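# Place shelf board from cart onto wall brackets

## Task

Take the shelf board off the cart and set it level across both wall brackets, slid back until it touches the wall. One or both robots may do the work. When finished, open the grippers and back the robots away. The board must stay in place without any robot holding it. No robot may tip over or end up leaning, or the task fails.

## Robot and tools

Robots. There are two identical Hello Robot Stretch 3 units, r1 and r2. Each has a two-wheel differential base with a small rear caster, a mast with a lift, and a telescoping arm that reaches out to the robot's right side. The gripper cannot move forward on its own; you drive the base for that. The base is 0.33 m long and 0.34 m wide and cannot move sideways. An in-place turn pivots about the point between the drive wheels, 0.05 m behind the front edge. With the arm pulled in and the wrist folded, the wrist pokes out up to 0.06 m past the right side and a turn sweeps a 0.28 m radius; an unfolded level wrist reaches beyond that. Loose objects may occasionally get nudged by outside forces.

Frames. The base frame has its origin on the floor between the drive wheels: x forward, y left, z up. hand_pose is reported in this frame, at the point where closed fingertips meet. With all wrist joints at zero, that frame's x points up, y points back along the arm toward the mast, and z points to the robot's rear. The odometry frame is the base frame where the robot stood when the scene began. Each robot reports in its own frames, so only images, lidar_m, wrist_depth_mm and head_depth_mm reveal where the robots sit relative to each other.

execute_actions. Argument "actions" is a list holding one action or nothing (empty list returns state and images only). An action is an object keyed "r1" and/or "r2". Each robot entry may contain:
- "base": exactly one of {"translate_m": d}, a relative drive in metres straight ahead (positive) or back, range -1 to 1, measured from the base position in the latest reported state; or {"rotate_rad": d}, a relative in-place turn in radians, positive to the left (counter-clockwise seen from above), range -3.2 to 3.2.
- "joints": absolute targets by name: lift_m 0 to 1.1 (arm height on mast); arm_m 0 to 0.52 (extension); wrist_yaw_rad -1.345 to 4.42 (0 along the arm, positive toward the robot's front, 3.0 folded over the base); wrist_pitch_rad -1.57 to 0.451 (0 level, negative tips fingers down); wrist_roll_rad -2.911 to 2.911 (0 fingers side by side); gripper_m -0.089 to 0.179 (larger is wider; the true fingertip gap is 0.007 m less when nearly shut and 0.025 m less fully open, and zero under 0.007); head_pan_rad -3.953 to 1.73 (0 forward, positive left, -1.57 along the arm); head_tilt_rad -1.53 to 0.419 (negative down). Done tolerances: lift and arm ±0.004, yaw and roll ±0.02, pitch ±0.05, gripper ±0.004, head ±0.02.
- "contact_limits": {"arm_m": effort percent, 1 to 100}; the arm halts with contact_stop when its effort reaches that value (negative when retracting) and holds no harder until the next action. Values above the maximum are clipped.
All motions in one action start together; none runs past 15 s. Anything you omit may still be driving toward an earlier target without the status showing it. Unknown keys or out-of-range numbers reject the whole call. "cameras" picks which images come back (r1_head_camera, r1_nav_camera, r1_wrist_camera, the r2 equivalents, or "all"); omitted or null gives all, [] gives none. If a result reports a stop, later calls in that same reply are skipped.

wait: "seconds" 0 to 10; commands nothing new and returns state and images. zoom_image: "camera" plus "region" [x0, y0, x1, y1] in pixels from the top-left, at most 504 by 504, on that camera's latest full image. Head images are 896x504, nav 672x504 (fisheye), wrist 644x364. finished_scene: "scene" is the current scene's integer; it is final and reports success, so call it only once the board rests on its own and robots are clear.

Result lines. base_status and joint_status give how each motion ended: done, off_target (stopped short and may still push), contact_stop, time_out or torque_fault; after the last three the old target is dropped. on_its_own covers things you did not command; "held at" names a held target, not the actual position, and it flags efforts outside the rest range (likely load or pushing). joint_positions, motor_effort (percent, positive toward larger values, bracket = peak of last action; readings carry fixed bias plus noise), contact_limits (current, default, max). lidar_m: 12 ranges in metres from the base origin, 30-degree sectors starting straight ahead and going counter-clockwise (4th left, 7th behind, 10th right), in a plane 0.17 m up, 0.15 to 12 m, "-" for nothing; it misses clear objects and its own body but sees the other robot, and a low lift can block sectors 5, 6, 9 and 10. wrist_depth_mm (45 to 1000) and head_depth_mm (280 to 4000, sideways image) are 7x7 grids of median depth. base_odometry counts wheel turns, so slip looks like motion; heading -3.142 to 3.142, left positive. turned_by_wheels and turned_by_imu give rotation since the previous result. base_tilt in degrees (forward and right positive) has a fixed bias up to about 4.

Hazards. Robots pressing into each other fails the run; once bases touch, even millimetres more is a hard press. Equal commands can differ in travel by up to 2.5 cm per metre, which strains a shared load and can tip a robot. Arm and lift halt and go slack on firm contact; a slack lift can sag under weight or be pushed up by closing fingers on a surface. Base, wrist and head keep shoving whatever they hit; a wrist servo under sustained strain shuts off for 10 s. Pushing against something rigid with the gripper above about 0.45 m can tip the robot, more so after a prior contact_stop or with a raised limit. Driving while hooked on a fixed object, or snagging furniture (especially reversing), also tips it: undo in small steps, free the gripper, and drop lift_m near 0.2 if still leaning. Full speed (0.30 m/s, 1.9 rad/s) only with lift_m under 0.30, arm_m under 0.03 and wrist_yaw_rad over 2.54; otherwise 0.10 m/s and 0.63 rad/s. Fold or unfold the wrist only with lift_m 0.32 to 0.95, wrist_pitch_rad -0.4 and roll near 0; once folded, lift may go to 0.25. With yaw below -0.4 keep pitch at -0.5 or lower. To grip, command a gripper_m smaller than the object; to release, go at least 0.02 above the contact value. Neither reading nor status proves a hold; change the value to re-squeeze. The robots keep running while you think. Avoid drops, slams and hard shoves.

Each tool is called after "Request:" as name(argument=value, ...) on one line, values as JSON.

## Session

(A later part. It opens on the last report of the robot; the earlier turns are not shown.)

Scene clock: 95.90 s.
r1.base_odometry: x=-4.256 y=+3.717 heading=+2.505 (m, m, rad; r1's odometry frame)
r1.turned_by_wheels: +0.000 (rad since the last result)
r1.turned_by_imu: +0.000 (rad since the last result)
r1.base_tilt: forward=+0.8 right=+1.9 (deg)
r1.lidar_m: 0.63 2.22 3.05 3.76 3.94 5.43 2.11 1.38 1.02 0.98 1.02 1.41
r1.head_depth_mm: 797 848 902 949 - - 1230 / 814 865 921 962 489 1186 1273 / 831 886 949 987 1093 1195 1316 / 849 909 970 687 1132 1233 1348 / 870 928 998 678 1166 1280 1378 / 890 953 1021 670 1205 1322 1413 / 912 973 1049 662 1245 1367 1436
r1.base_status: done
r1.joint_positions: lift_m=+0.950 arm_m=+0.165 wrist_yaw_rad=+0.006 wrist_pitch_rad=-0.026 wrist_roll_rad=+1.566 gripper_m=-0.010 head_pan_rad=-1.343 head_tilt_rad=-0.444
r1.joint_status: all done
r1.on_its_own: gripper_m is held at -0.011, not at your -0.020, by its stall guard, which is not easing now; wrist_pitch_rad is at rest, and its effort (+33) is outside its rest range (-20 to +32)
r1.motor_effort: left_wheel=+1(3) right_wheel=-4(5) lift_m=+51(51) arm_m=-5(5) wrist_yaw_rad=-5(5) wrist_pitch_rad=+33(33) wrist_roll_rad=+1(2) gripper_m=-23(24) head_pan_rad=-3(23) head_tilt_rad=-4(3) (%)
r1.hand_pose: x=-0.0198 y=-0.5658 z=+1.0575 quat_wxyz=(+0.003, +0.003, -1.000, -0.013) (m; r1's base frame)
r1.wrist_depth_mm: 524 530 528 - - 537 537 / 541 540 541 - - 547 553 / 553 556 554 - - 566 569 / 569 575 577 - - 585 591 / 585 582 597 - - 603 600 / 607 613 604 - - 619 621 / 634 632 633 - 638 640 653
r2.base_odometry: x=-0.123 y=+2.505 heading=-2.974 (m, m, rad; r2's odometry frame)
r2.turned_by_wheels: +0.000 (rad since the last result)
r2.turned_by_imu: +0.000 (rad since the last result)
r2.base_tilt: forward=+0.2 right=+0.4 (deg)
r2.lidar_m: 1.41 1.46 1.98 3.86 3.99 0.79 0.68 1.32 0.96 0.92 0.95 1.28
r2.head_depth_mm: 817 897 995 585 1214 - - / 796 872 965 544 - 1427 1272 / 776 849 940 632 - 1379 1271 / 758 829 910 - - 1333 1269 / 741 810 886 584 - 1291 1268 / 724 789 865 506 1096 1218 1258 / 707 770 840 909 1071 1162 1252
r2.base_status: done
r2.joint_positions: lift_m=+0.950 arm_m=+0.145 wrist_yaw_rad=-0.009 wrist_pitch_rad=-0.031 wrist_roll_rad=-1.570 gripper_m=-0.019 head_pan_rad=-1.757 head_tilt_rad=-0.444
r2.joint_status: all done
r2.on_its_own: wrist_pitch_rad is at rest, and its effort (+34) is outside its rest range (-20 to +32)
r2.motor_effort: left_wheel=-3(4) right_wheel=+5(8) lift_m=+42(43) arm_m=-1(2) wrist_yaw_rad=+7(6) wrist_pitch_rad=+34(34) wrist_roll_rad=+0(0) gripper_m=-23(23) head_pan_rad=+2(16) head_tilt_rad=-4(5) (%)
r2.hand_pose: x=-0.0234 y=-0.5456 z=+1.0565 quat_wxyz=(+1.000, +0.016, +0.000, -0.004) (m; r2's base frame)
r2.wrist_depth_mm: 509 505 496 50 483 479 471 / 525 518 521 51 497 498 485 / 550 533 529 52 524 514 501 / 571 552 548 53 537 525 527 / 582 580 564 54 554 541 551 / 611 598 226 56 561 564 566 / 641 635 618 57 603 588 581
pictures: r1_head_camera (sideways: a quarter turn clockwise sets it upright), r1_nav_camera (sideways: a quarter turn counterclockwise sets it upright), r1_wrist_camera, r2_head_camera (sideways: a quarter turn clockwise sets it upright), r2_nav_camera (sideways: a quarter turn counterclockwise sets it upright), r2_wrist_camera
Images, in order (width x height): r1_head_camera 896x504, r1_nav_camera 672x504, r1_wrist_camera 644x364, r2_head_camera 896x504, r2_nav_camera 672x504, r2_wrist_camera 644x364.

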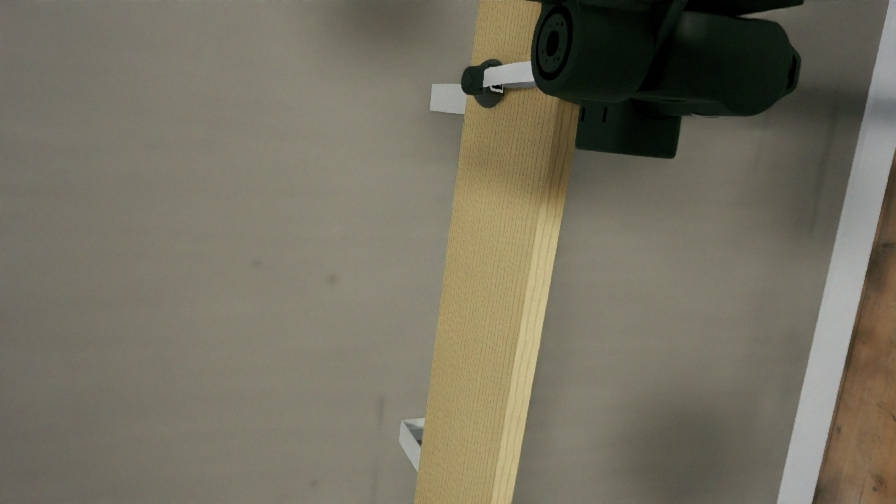

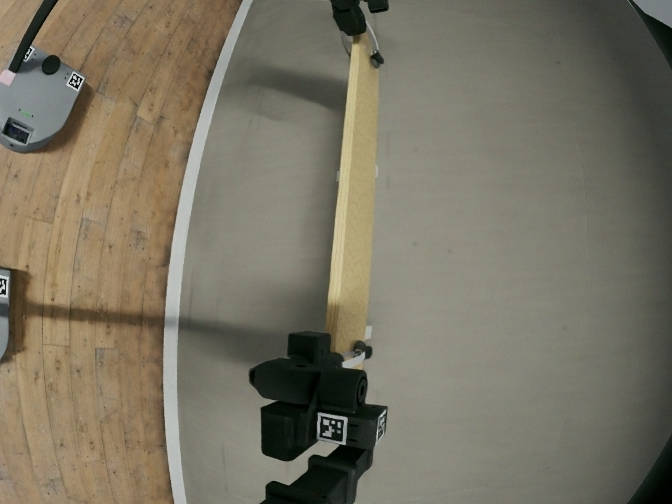

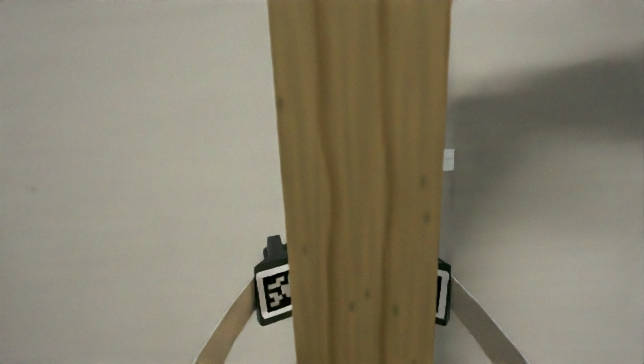

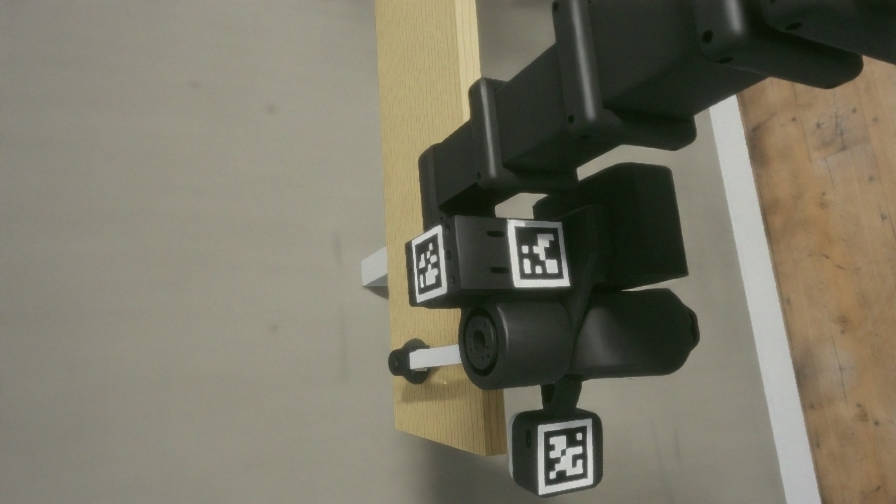

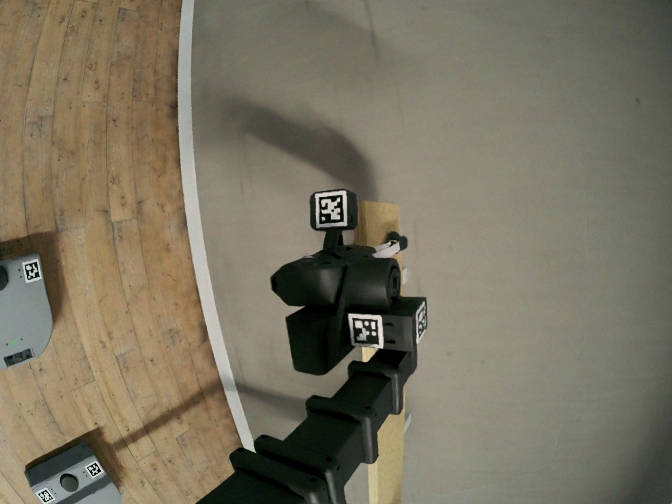

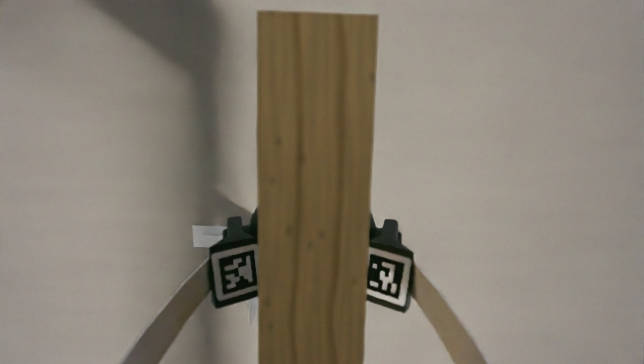

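Request:
execute_actions(actions=[{"r1": {"base": {"translate_m": -0.048}, "joints": {"head_pan_rad": -1.57, "head_tilt_rad": -0.45}}, "r2": {"base": {"translate_m": -0.048}, "joints": {"head_pan_rad": -1.57, "head_tilt_rad": -0.45}}}], cameras=["r1_head_camera", "r1_wrist_camera", "r2_head_camera", "r2_wrist_camera"])

Scene clock: 99.07 s.
r1.base_odometry: x=-4.217 y=+3.689 heading=+2.505 (m, m, rad; r1's odometry frame)
r1.turned_by_wheels: +0.000 (rad since the last result)
r1.turned_by_imu: +0.000 (rad since the last result)
r1.base_tilt: forward=+0.7 right=+1.8 (deg)
r1.lidar_m: 0.63 2.26 3.13 3.79 3.95 5.47 2.14 1.37 1.01 0.98 1.02 1.41
r1.head_depth_mm: 824 879 940 1005 - - 1313 / 825 879 942 1005 - - 1320 / 825 879 944 985 - - 1324 / 826 881 944 985 483 1242 1329 / 828 882 946 986 1105 1207 1328 / 828 883 948 987 1108 1212 1324 / 827 881 948 679 1108 1208 1330
r1.base_status: done
r1.joint_positions: lift_m=+0.950 arm_m=+0.165 wrist_yaw_rad=+0.006 wrist_pitch_rad=-0.026 wrist_roll_rad=+1.566 gripper_m=-0.010 head_pan_rad=-1.563 head_tilt_rad=-0.444
r1.joint_status: all done
r1.on_its_own: gripper_m is held at -0.011, not at your -0.020, by its stall guard, which is not easing now; wrist_pitch_rad is at rest, and its effort (+33) is outside its rest range (-20 to +32)
r1.motor_effort: left_wheel=+0(2) right_wheel=-3(10) lift_m=+51(51) arm_m=-5(5) wrist_yaw_rad=-5(5) wrist_pitch_rad=+33(33) wrist_roll_rad=+2(2) gripper_m=-24(24) head_pan_rad=-3(21) head_tilt_rad=-3(3) (%)
r1.hand_pose: x=-0.0197 y=-0.5658 z=+1.0575 quat_wxyz=(+0.003, +0.003, -1.000, -0.013) (m; r1's base frame)
r1.wrist_depth_mm: 527 525 533 - - 533 537 / 542 547 541 - - 550 546 / 552 552 561 - - 569 574 / 570 570 568 - - 579 581 / 587 591 592 - 596 599 603 / 601 605 610 - - 619 630 / 627 619 630 - 643 643 639
r2.base_odometry: x=-0.076 y=+2.513 heading=-2.975 (m, m, rad; r2's odometry frame)
r2.turned_by_wheels: +0.000 (rad since the last result)
r2.turned_by_imu: +0.001 (rad since the last result)
r2.base_tilt: forward=+0.1 right=+0.5 (deg)
r2.lidar_m: 1.46 1.52 2.06 3.85 4.01 0.79 0.68 1.32 0.95 0.92 0.95 1.28
r2.head_depth_mm: 749 821 905 596 - 1349 1274 / 748 815 898 594 - 1331 1273 / 741 812 895 590 - 1302 1271 / 739 807 885 544 - 1299 1272 / 735 802 882 583 1142 1257 1267 / 732 797 874 973 1109 1243 1258 / 727 793 870 964 1082 1232 1259
r2.base_status: done
r2.joint_positions: lift_m=+0.950 arm_m=+0.145 wrist_yaw_rad=-0.009 wrist_pitch_rad=-0.031 wrist_roll_rad=-1.570 gripper_m=-0.019 head_pan_rad=-1.577 head_tilt_rad=-0.444
r2.joint_status: all done
r2.on_its_own: wrist_pitch_rad is at rest, and its effort (+34) is outside its rest range (-20 to +32)
r2.motor_effort: left_wheel=-2(7) right_wheel=+3(6) lift_m=+43(43) arm_m=-2(1) wrist_yaw_rad=+6(7) wrist_pitch_rad=+34(35) wrist_roll_rad=+0(0) gripper_m=-23(23) head_pan_rad=+2(19) head_tilt_rad=-4(3) (%)
r2.hand_pose: x=-0.0234 y=-0.5456 z=+1.0565 quat_wxyz=(+1.000, +0.016, +0.000, -0.004) (m; r2's base frame)
r2.wrist_depth_mm: 512 502 495 50 489 483 478 / 528 520 513 51 497 489 495 / 544 548 532 52 521 506 502 / 566 566 545 53 542 523 518 / 586 585 567 54 560 544 545 / 610 593 319 55 573 572 552 / 635 627 626 57 601 591 580
pictures: r1_head_camera (sideways: a quarter turn clockwise sets it upright), r1_wrist_camera, r2_head_camera (sideways: a quarter turn clockwise sets it upright), r2_wrist_camera
Images, in order (width x height): r1_head_camera 896x504, r1_wrist_camera 644x364, r2_head_camera 896x504, r2_wrist_camera 644x364.

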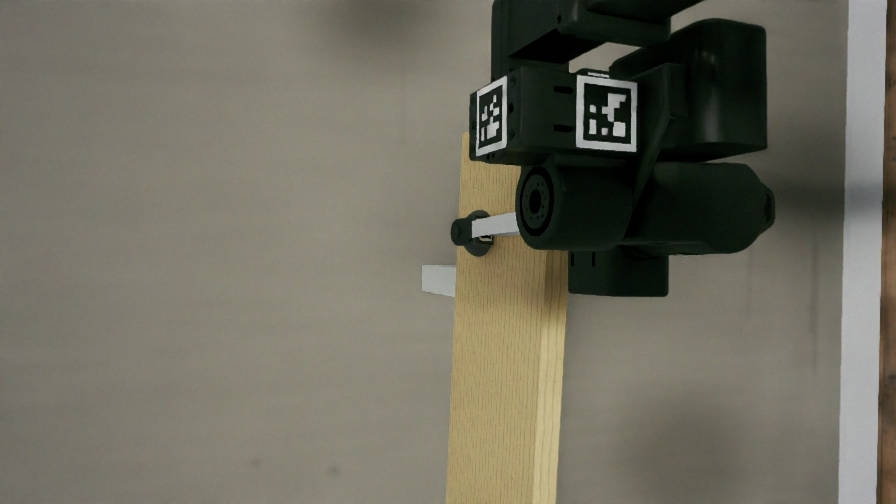

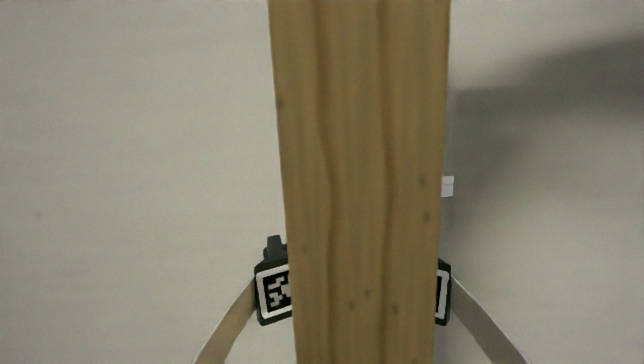

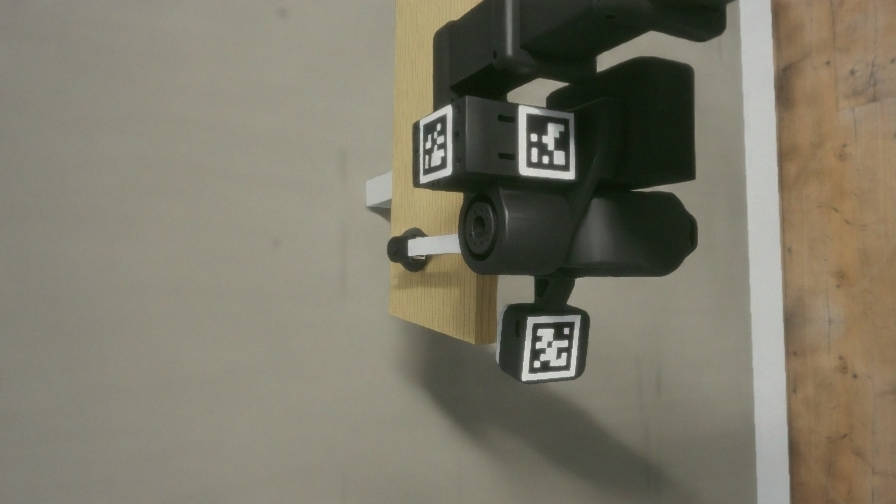

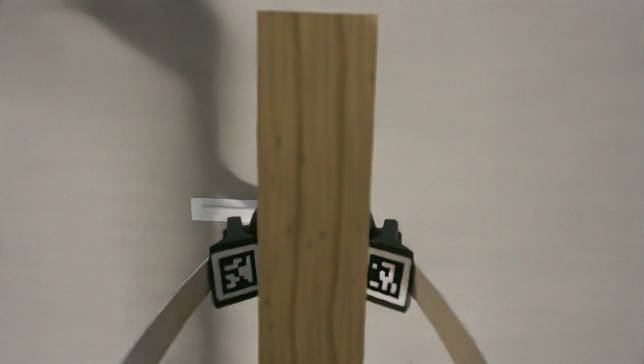

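Request:
execute_actions(actions=[{"r1": {"base": {"translate_m": -0.012}, "joints": {"arm_m": 0.44, "head_tilt_rad": -0.35}}, "r2": {"base": {"translate_m": -0.012}, "joints": {"arm_m": 0.39, "head_tilt_rad": -0.35}}}], cameras=["r1_head_camera", "r1_wrist_camera", "r2_head_camera", "r2_wrist_camera"])

Scene clock: 102.53 s.
r1.base_odometry: x=-4.207 y=+3.681 heading=+2.505 (m, m, rad; r1's odometry frame)
r1.turned_by_wheels: +0.000 (rad since the last result)
r1.turned_by_imu: +0.000 (rad since the last result)
r1.base_tilt: forward=+0.8 right=+1.9 (deg)
r1.lidar_m: 0.63 2.27 3.16 3.77 3.93 5.47 2.14 1.38 1.01 0.98 1.02 1.41
r1.head_depth_mm: 837 880 929 986 - 1131 1195 / 838 880 930 967 1056 1115 1202 / 838 884 931 963 1056 1121 1195 / 839 883 935 963 1063 1121 1197 / 838 883 935 965 1051 1121 1204 / 840 885 934 964 1051 1122 1205 / 840 884 934 966 1051 1121 1201
r1.base_status: done
r1.joint_positions: lift_m=+0.950 arm_m=+0.440 wrist_yaw_rad=-0.005 wrist_pitch_rad=-0.026 wrist_roll_rad=+1.566 gripper_m=-0.010 head_pan_rad=-1.563 head_tilt_rad=-0.359
r1.joint_status: all done
r1.on_its_own: gripper_m is held at -0.011, not at your -0.020, by its stall guard, which is not easing now; wrist_pitch_rad is at rest, and its effort (+33) is outside its rest range (-20 to +32)
r1.motor_effort: left_wheel=-2(4) right_wheel=+7(7) lift_m=+51(51) arm_m=+5(5) wrist_yaw_rad=+4(5) wrist_pitch_rad=+33(33) wrist_roll_rad=+2(2) gripper_m=-24(24) head_pan_rad=-4(3) head_tilt_rad=+6(17) (%)
r1.hand_pose: x=-0.0226 y=-0.8402 z=+1.0575 quat_wxyz=(+0.003, -0.002, -1.000, -0.013) (m; r1's base frame)
r1.wrist_depth_mm: 271 271 274 - 277 278 279 / 276 281 282 - 284 285 284 / 286 287 288 - 290 294 292 / 294 294 296 - 300 301 302 / 302 302 304 - 309 307 310 / 311 312 311 - - 318 321 / 320 322 322 324 327 327 329
r2.base_odometry: x=-0.064 y=+2.515 heading=-2.974 (m, m, rad; r2's odometry frame)
r2.turned_by_wheels: +0.000 (rad since the last result)
r2.turned_by_imu: +0.001 (rad since the last result)
r2.base_tilt: forward=+0.1 right=+0.5 (deg)
r2.lidar_m: 1.47 1.52 2.07 3.86 4.03 0.79 0.68 1.32 0.95 0.92 0.95 1.29
r2.head_depth_mm: 756 814 886 803 - 1202 1287 / 753 810 877 - 1070 1177 1270 / 748 806 865 986 1048 1160 1274 / 745 801 865 - 1039 1152 1266 / 740 798 865 939 1030 1143 1257 / 738 794 856 931 1024 1133 1241 / 732 789 851 927 1018 1126 1237
r2.base_status: done
r2.joint_positions: lift_m=+0.950 arm_m=+0.390 wrist_yaw_rad=+0.008 wrist_pitch_rad=-0.031 wrist_roll_rad=-1.570 gripper_m=-0.019 head_pan_rad=-1.577 head_tilt_rad=-0.359
r2.joint_status: all done
r2.on_its_own: wrist_pitch_rad is at rest, and its effort (+34) is outside its rest range (-20 to +32)
r2.motor_effort: left_wheel=+3(7) right_wheel=-2(4) lift_m=+42(42) arm_m=+3(3) wrist_yaw_rad=-6(6) wrist_pitch_rad=+34(34) wrist_roll_rad=+0(0) gripper_m=-23(24) head_pan_rad=+3(2) head_tilt_rad=+6(21) (%)
r2.hand_pose: x=-0.0192 y=-0.7901 z=+1.0565 quat_wxyz=(+1.000, +0.016, +0.000, +0.004) (m; r2's base frame)
r2.wrist_depth_mm: 275 269 266 48 258 257 253 / 280 277 272 49 267 263 258 / 291 285 281 50 274 272 267 / 300 297 290 52 285 279 276 / 310 306 299 53 292 290 284 / 320 312 287 55 300 298 293 / 330 327 316 56 317 307 304
pictures: r1_head_camera (sideways: a quarter turn clockwise sets it upright), r1_wrist_camera, r2_head_camera (sideways: a quarter turn clockwise sets it upright), r2_wrist_camera
Images, in order (width x height): r1_head_camera 896x504, r1_wrist_camera 644x364, r2_head_camera 896x504, r2_wrist_camera 644x364.

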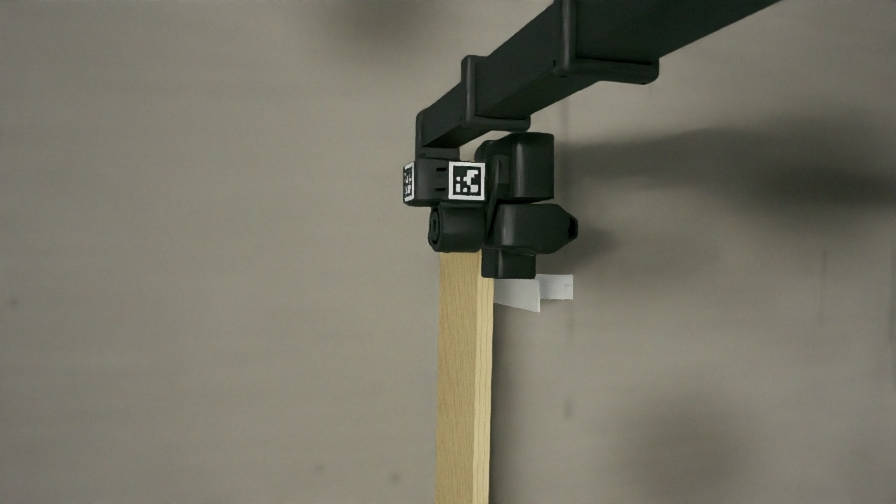

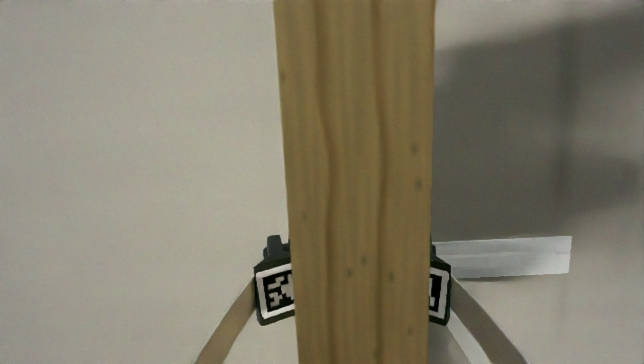

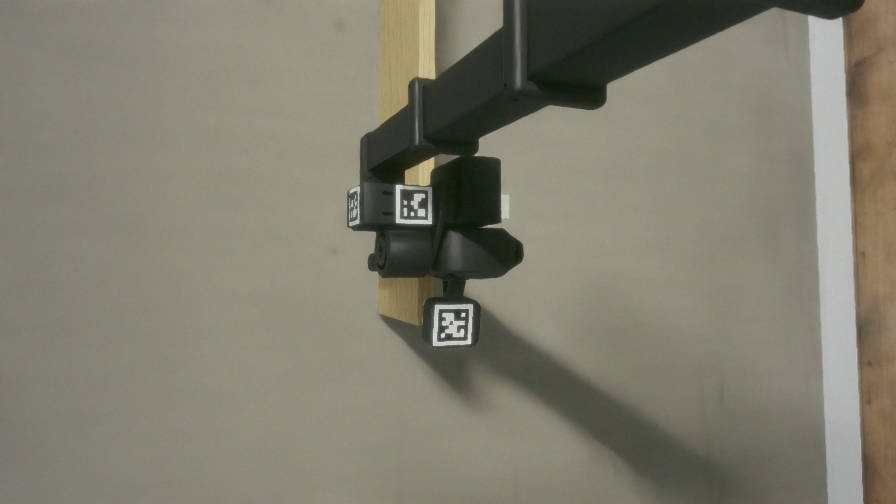

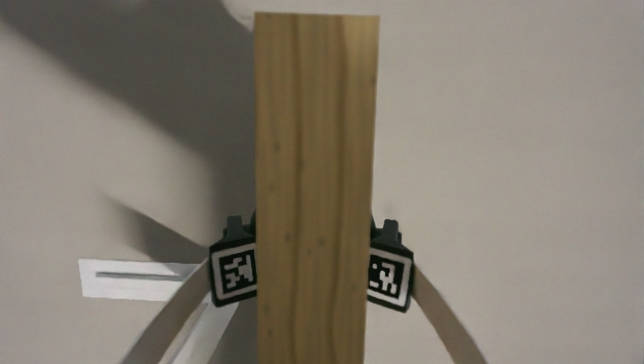

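Request:
execute_actions(actions=[])

Scene clock: 102.97 s.
r1.base_odometry: x=-4.207 y=+3.681 heading=+2.505 (m, m, rad; r1's odometry frame)
r1.turned_by_wheels: +0.000 (rad since the last result)
r1.turned_by_imu: +0.000 (rad since the last result)
r1.base_tilt: forward=+0.8 right=+1.7 (deg)
r1.lidar_m: 0.63 2.27 3.15 3.78 3.95 5.45 2.14 1.38 1.01 0.98 1.02 1.41
r1.head_depth_mm: 837 881 928 983 - 1134 1189 / 839 882 932 968 1057 1116 1196 / 836 882 930 962 1056 1118 1197 / 838 885 936 964 1058 1122 1198 / 840 883 932 963 1051 1121 1201 / 839 886 934 965 1051 1122 1204 / 840 885 935 967 1058 1123 1205
r1.base_status: done
r1.joint_positions: lift_m=+0.950 arm_m=+0.440 wrist_yaw_rad=-0.005 wrist_pitch_rad=-0.026 wrist_roll_rad=+1.566 gripper_m=-0.010 head_pan_rad=-1.563 head_tilt_rad=-0.359
r1.joint_status: all done
r1.on_its_own: gripper_m is held at -0.011, not at your -0.020, by its stall guard, which is not easing now; wrist_pitch_rad is at rest, and its effort (+33) is outside its rest range (-20 to +32)
r1.motor_effort: left_wheel=-2(4) right_wheel=+7(7) lift_m=+52(51) arm_m=+5(5) wrist_yaw_rad=+4(5) wrist_pitch_rad=+33(33) wrist_roll_rad=+2(2) gripper_m=-24(24) head_pan_rad=-4(3) head_tilt_rad=+5(17) (%)
r1.hand_pose: x=-0.0226 y=-0.8402 z=+1.0575 quat_wxyz=(+0.003, -0.002, -1.000, -0.013) (m; r1's base frame)
r1.wrist_depth_mm: 271 273 276 - 276 277 279 / 279 279 281 - 284 284 286 / 286 288 288 - 291 292 293 / 294 294 297 - 301 301 302 / 301 304 305 - 308 307 309 / 310 313 313 - - 318 322 / 319 320 322 324 327 327 331
r2.base_odometry: x=-0.064 y=+2.515 heading=-2.974 (m, m, rad; r2's odometry frame)
r2.turned_by_wheels: +0.000 (rad since the last result)
r2.turned_by_imu: +0.000 (rad since the last result)
r2.base_tilt: forward=+0.1 right=+0.6 (deg)
r2.lidar_m: 1.47 1.53 2.07 3.87 3.98 0.79 0.68 1.32 0.95 0.92 0.95 1.29
r2.head_depth_mm: 756 815 883 803 - 1201 1283 / 754 812 878 - 1068 1173 1274 / 750 808 863 984 1046 1160 1271 / 744 802 865 - 1039 1152 1266 / 741 796 862 942 1035 1144 1259 / 736 793 856 931 1024 1136 1244 / 733 787 851 925 1014 1120 1241
r2.base_status: done
r2.joint_positions: lift_m=+0.950 arm_m=+0.390 wrist_yaw_rad=+0.008 wrist_pitch_rad=-0.031 wrist_roll_rad=-1.570 gripper_m=-0.019 head_pan_rad=-1.577 head_tilt_rad=-0.359
r2.joint_status: all done
r2.on_its_own: wrist_pitch_rad is at rest, and its effort (+34) is outside its rest range (-20 to +32)
r2.motor_effort: left_wheel=+3(7) right_wheel=-2(4) lift_m=+43(42) arm_m=+2(3) wrist_yaw_rad=-6(6) wrist_pitch_rad=+34(34) wrist_roll_rad=+0(0) gripper_m=-23(24) head_pan_rad=+3(2) head_tilt_rad=+6(21) (%)
r2.hand_pose: x=-0.0192 y=-0.7901 z=+1.0565 quat_wxyz=(+1.000, +0.016, +0.000, +0.004) (m; r2's base frame)
r2.wrist_depth_mm: 272 270 264 48 258 256 253 / 281 279 271 49 265 264 260 / 291 286 280 50 274 272 268 / 301 296 290 52 283 280 275 / 312 307 299 53 289 290 284 / 320 311 287 55 300 299 295 / 334 328 316 56 315 306 302
pictures: r1_head_camera (sideways: a quarter turn clockwise sets it upright), r1_nav_camera (sideways: a quarter turn counterclockwise sets it upright), r1_wrist_camera, r2_head_camera (sideways: a quarter turn clockwise sets it upright), r2_nav_camera (sideways: a quarter turn counterclockwise sets it upright), r2_wrist_camera
Images, in order (width x height): r1_head_camera 896x504, r1_nav_camera 672x504, r1_wrist_camera 644x364, r2_head_camera 896x504, r2_nav_camera 672x504, r2_wrist_camera 644x364.

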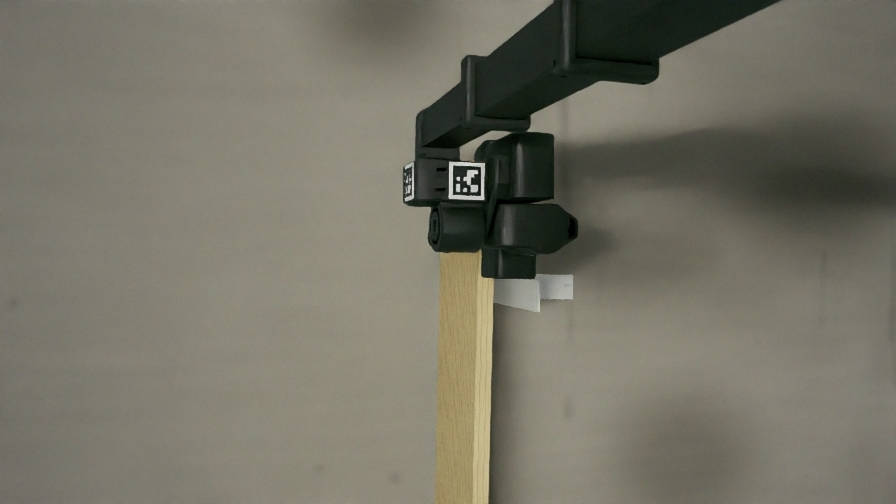

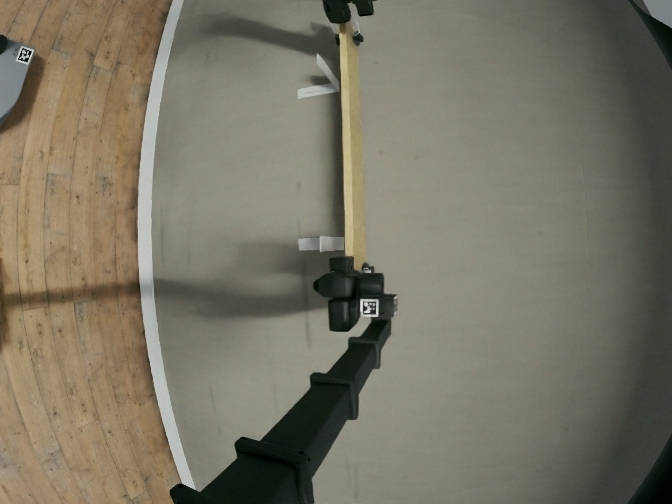

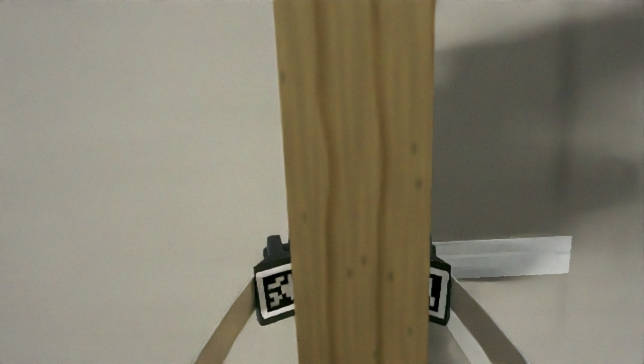

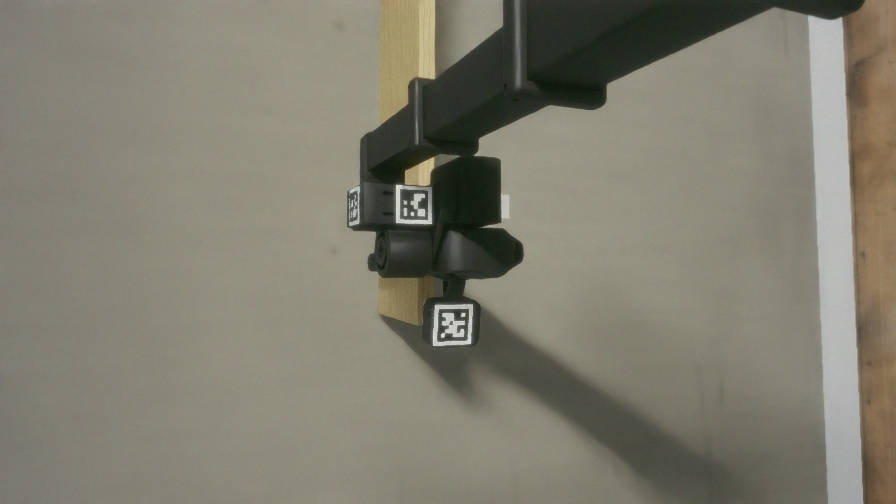

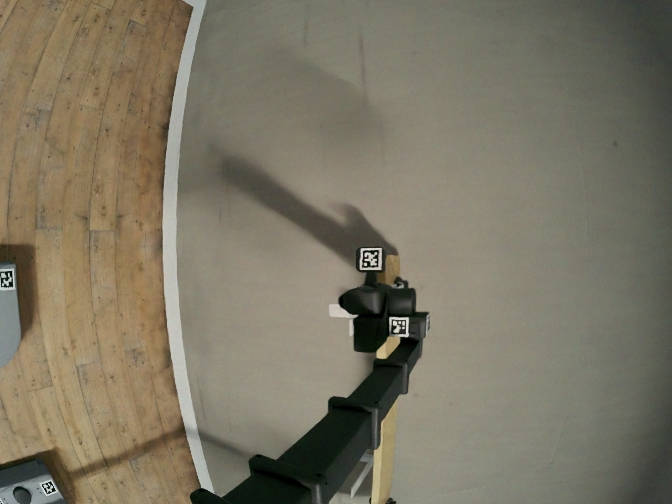

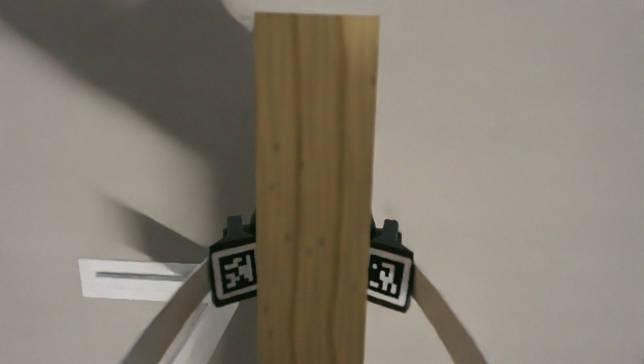

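Request:
execute_actions(actions=[{"r1": {"joints": {"arm_m": 0.475, "lift_m": 0.93}, "contact_limits": {"arm_m": 15}}, "r2": {"joints": {"arm_m": 0.425, "lift_m": 0.93}, "contact_limits": {"arm_m": 15}}}])

Scene clock: 104.77 s.
r1.base_odometry: x=-4.207 y=+3.681 heading=+2.505 (m, m, rad; r1's odometry frame)
r1.turned_by_wheels: +0.000 (rad since the last result)
r1.turned_by_imu: +0.000 (rad since the last result)
r1.base_tilt: forward=+0.7 right=+1.9 (deg)
r1.lidar_m: 0.63 2.27 3.13 3.77 3.96 5.44 2.14 1.38 1.02 0.98 1.02 1.41
r1.head_depth_mm: 837 880 929 982 1027 - 1197 / 839 882 934 970 1058 1122 1198 / 838 883 932 970 1061 1120 1200 / 838 883 932 964 1061 1119 1200 / 839 884 934 963 1051 1120 1201 / 840 886 934 963 1053 1123 1201 / 843 886 935 967 1050 1120 1204
r1.base_status: not commanded
r1.joint_positions: lift_m=+0.930 arm_m=+0.475 wrist_yaw_rad=-0.011 wrist_pitch_rad=-0.026 wrist_roll_rad=+1.566 gripper_m=-0.010 head_pan_rad=-1.563 head_tilt_rad=-0.359
r1.joint_status: all done
r1.on_its_own: gripper_m is held at -0.011, not at your -0.020, by its stall guard, which is not easing now; wrist_pitch_rad is at rest, and its effort (+33) is outside its rest range (-20 to +32)
r1.motor_effort: left_wheel=-5(5) right_wheel=+13(13) lift_m=+43(48) arm_m=+4(7) wrist_yaw_rad=+9(9) wrist_pitch_rad=+33(33) wrist_roll_rad=+2(2) gripper_m=-23(24) head_pan_rad=-3(3) head_tilt_rad=+5(6) (%)
r1.contact_limits: arm_m 15 (drawing in: default 34, maximum 55; extending or still: default 46, maximum 75)
r1.hand_pose: x=-0.0242 y=-0.8752 z=+1.0376 quat_wxyz=(+0.002, -0.005, -1.000, -0.013) (m; r1's base frame)
r1.wrist_depth_mm: 240 241 241 - 245 246 247 / 246 247 248 - 251 251 253 / 251 253 254 - 258 260 261 / 258 260 261 - 264 263 266 / 265 268 268 - 271 273 273 / 272 273 275 - - 277 281 / 278 283 282 46 200 286 290
r2.base_odometry: x=-0.064 y=+2.515 heading=-2.975 (m, m, rad; r2's odometry frame)
r2.turned_by_wheels: +0.000 (rad since the last result)
r2.turned_by_imu: +0.000 (rad since the last result)
r2.base_tilt: forward=+0.2 right=+0.6 (deg)
r2.lidar_m: 1.47 1.53 2.07 3.86 3.98 0.79 0.67 1.32 0.95 0.92 0.95 1.28
r2.head_depth_mm: 759 815 885 964 - - 1281 / 755 812 878 871 1068 1169 1275 / 750 806 870 - 1046 1164 1278 / 747 801 868 - 1039 1151 1267 / 744 797 862 928 1033 1142 1260 / 737 792 857 932 1026 1131 1251 / 733 789 853 927 1014 1123 1239
r2.base_status: not commanded
r2.joint_positions: lift_m=+0.930 arm_m=+0.424 wrist_yaw_rad=+0.004 wrist_pitch_rad=-0.034 wrist_roll_rad=-1.570 gripper_m=-0.019 head_pan_rad=-1.577 head_tilt_rad=-0.358
r2.joint_status: all done
r2.on_its_own: wrist_pitch_rad is at rest, and its effort (+36) is outside its rest range (-20 to +32)
r2.motor_effort: left_wheel=+0(4) right_wheel=+2(4) lift_m=+37(42) arm_m=+5(4) wrist_yaw_rad=-3(6) wrist_pitch_rad=+36(37) wrist_roll_rad=+0(0) gripper_m=-23(23) head_pan_rad=+3(2) head_tilt_rad=+5(6) (%)
r2.contact_limits: arm_m 15 (drawing in: default 16, maximum 26; extending or still: default 23, maximum 37)
r2.hand_pose: x=-0.0200 y=-0.8246 z=+1.0358 quat_wxyz=(+1.000, +0.018, +0.000, +0.002) (m; r2's base frame)
r2.wrist_depth_mm: 241 238 235 - 226 224 221 / 250 245 240 - 233 232 227 / 257 252 248 46 242 239 233 / 264 260 254 47 249 246 239 / 273 269 263 49 256 252 249 / 283 274 50 50 264 261 259 / 293 289 225 52 275 269 265
pictures: r1_head_camera (sideways: a quarter turn clockwise sets it upright), r1_nav_camera (sideways: a quarter turn counterclockwise sets it upright), r1_wrist_camera, r2_head_camera (sideways: a quarter turn clockwise sets it upright), r2_nav_camera (sideways: a quarter turn counterclockwise sets it upright), r2_wrist_camera
Images, in order (width x height): r1_head_camera 896x504, r1_nav_camera 672x504, r1_wrist_camera 644x364, r2_head_camera 896x504, r2_nav_camera 672x504, r2_wrist_camera 644x364.

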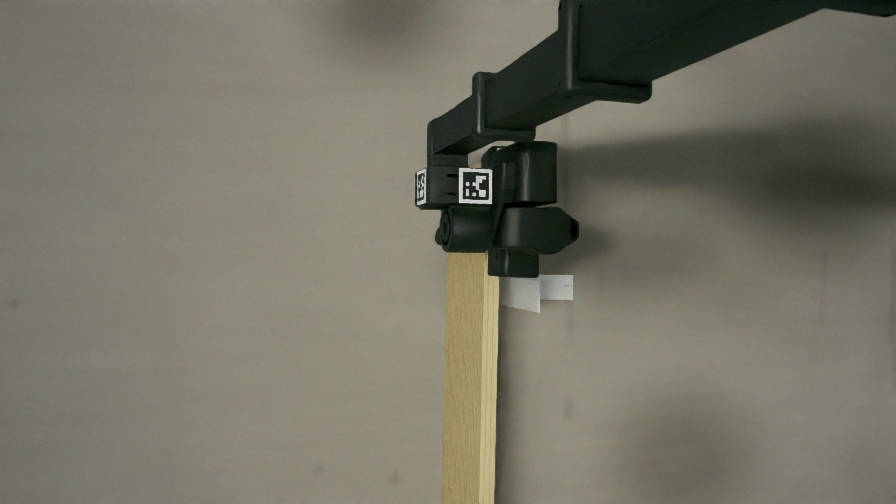

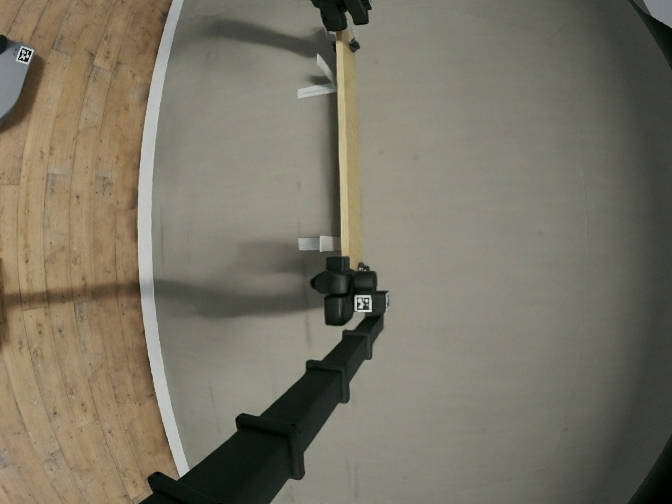

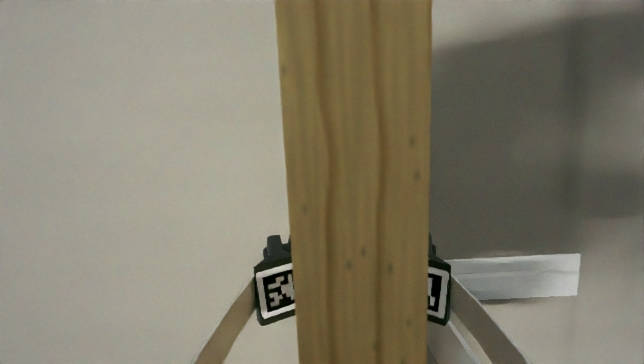

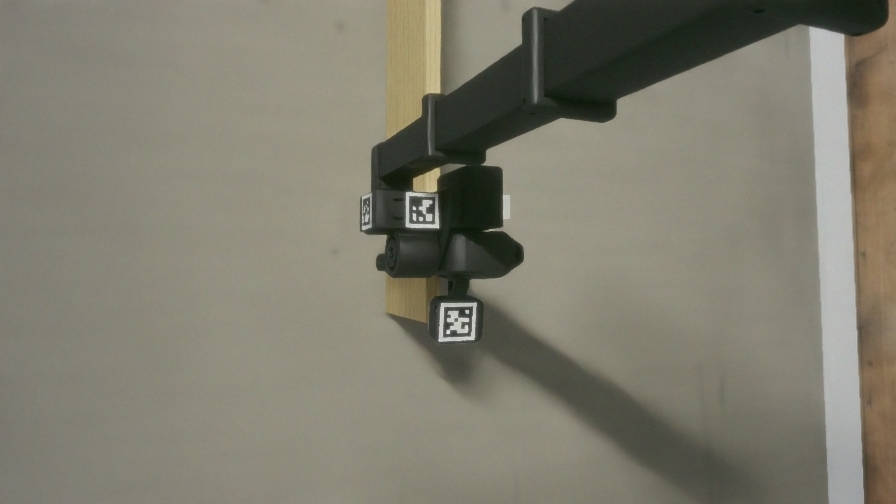

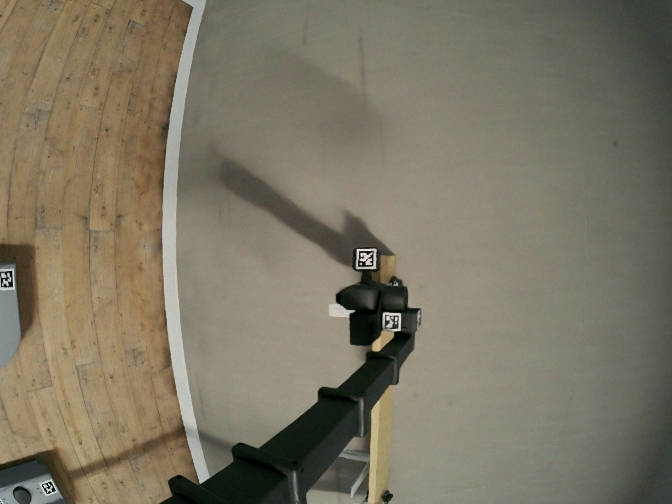

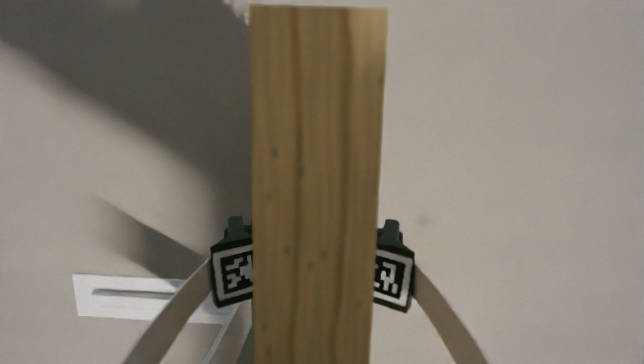

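Request:
execute_actions(actions=[{"r1": {"joints": {"arm_m": 0.482, "lift_m": 0.90}, "contact_limits": {"arm_m": 15}}, "r2": {"joints": {"lift_m": 0.90}}}], cameras=["r1_wrist_camera", "r2_wrist_camera", "r1_nav_camera", "r1_head_camera"])

Scene clock: 106.00 s.
r1.base_odometry: x=-4.207 y=+3.681 heading=+2.505 (m, m, rad; r1's odometry frame)
r1.turned_by_wheels: +0.000 (rad since the last result)
r1.turned_by_imu: +0.000 (rad since the last result)
r1.base_tilt: forward=+0.8 right=+1.7 (deg)
r1.lidar_m: 0.63 2.28 3.14 3.77 3.93 5.48 2.14 1.38 1.02 0.98 1.02 1.41
r1.head_depth_mm: 838 882 929 983 1036 - 1210 / 837 881 932 976 - 1129 1195 / 838 881 930 971 1069 1118 1195 / 838 883 932 969 1066 1121 1203 / 842 888 934 963 1049 1121 1205 / 840 883 935 964 1055 1122 1200 / 842 884 934 966 1050 1122 1206
r1.base_status: not commanded
r1.joint_positions: lift_m=+0.900 arm_m=+0.482 wrist_yaw_rad=-0.010 wrist_pitch_rad=-0.013 wrist_roll_rad=+1.566 gripper_m=-0.010 head_pan_rad=-1.563 head_tilt_rad=-0.359
r1.joint_status: all done
r1.on_its_own: gripper_m is held at -0.011, not at your -0.020, by its stall guard, which is not easing now
r1.motor_effort: left_wheel=-4(5) right_wheel=+11(14) lift_m=+43(43) arm_m=+4(4) wrist_yaw_rad=+9(11) wrist_pitch_rad=+28(33) wrist_roll_rad=+2(2) gripper_m=-23(23) head_pan_rad=-4(4) head_tilt_rad=+5(6) (%)
r1.contact_limits: arm_m 15 (drawing in: default 34, maximum 55; extending or still: default 46, maximum 75)
r1.hand_pose: x=-0.0240 y=-0.8826 z=+1.0109 quat_wxyz=(+0.003, -0.005, -1.000, -0.007) (m; r1's base frame)
r1.wrist_depth_mm: 236 236 235 - 237 237 237 / 241 241 242 - 243 242 243 / 247 248 249 - 249 247 250 / 254 254 255 - 256 256 256 / 261 262 262 - 262 262 263 / 269 267 268 - - 267 270 / 277 275 277 46 275 278 279
r2.base_odometry: x=-0.064 y=+2.515 heading=-2.974 (m, m, rad; r2's odometry frame)
r2.turned_by_wheels: +0.000 (rad since the last result)
r2.turned_by_imu: +0.001 (rad since the last result)
r2.base_tilt: forward=+0.3 right=+0.5 (deg)
r2.lidar_m: 1.48 1.52 2.07 3.86 3.99 0.79 0.68 1.32 0.95 0.92 0.95 1.28
r2.head_depth_mm: 758 814 883 930 1036 - 1289 / 755 811 878 865 - 1189 1278 / 751 806 874 - 1050 1162 1276 / 747 801 868 911 1051 1149 1265 / 744 798 864 915 1031 1144 1258 / 738 794 858 933 1027 1132 1248 / 733 788 852 927 1014 1120 1237
r2.base_status: not commanded
r2.joint_positions: lift_m=+0.900 arm_m=+0.424 wrist_yaw_rad=+0.005 wrist_pitch_rad=-0.012 wrist_roll_rad=-1.570 gripper_m=-0.019 head_pan_rad=-1.577 head_tilt_rad=-0.358
r2.joint_status: all done
r2.motor_effort: left_wheel=+2(1) right_wheel=-2(2) lift_m=+33(36) arm_m=+4(5) wrist_yaw_rad=-4(4) wrist_pitch_rad=+27(36) wrist_roll_rad=+0(0) gripper_m=-22(23) head_pan_rad=+2(2) head_tilt_rad=+5(5) (%)
r2.hand_pose: x=-0.0199 y=-0.8253 z=+1.0117 quat_wxyz=(+1.000, +0.006, +0.000, +0.002) (m; r2's base frame)
r2.wrist_depth_mm: 235 233 231 - 228 226 224 / 244 239 239 - 235 232 231 / 249 249 244 45 241 239 238 / 258 255 253 46 250 248 246 / 267 265 261 48 255 256 255 / 275 274 263 49 264 265 264 / 286 284 277 51 275 273 270
pictures: r1_head_camera (sideways: a quarter turn clockwise sets it upright), r1_nav_camera (sideways: a quarter turn counterclockwise sets it upright), r1_wrist_camera, r2_wrist_camera
Images, in order (width x height): r1_head_camera 896x504, r1_nav_camera 672x504, r1_wrist_camera 644x364, r2_wrist_camera 644x364.

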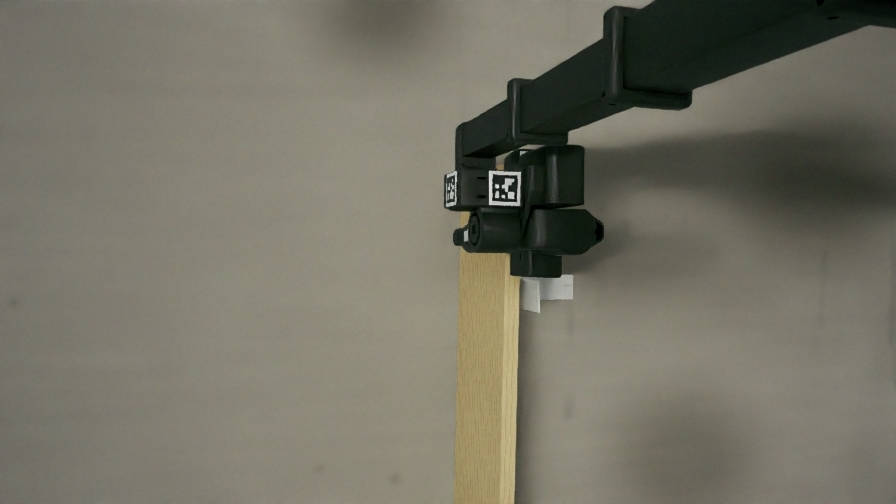

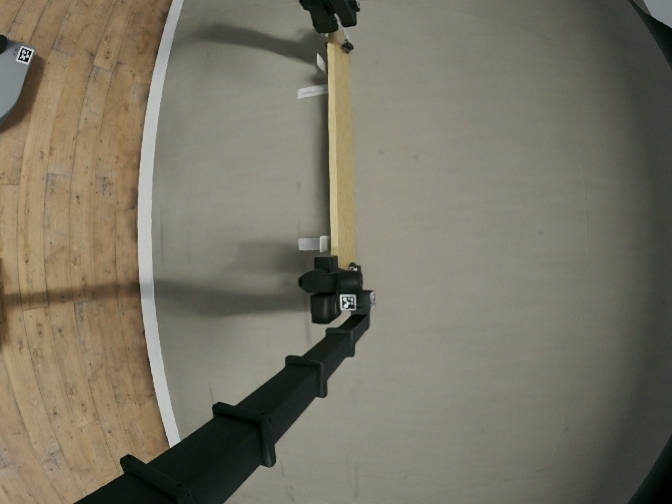

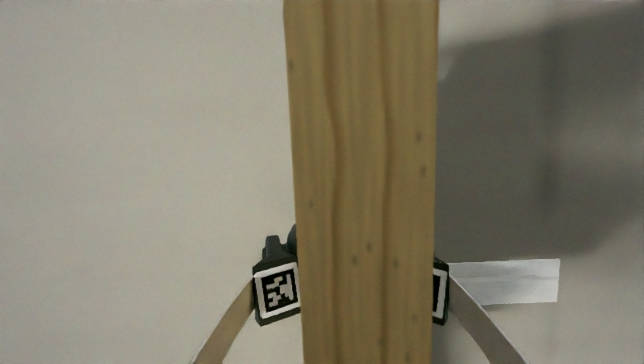

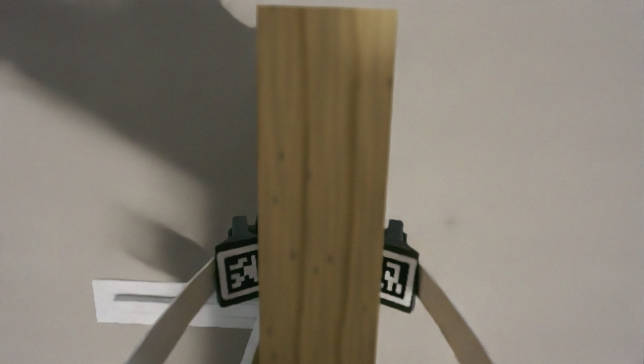

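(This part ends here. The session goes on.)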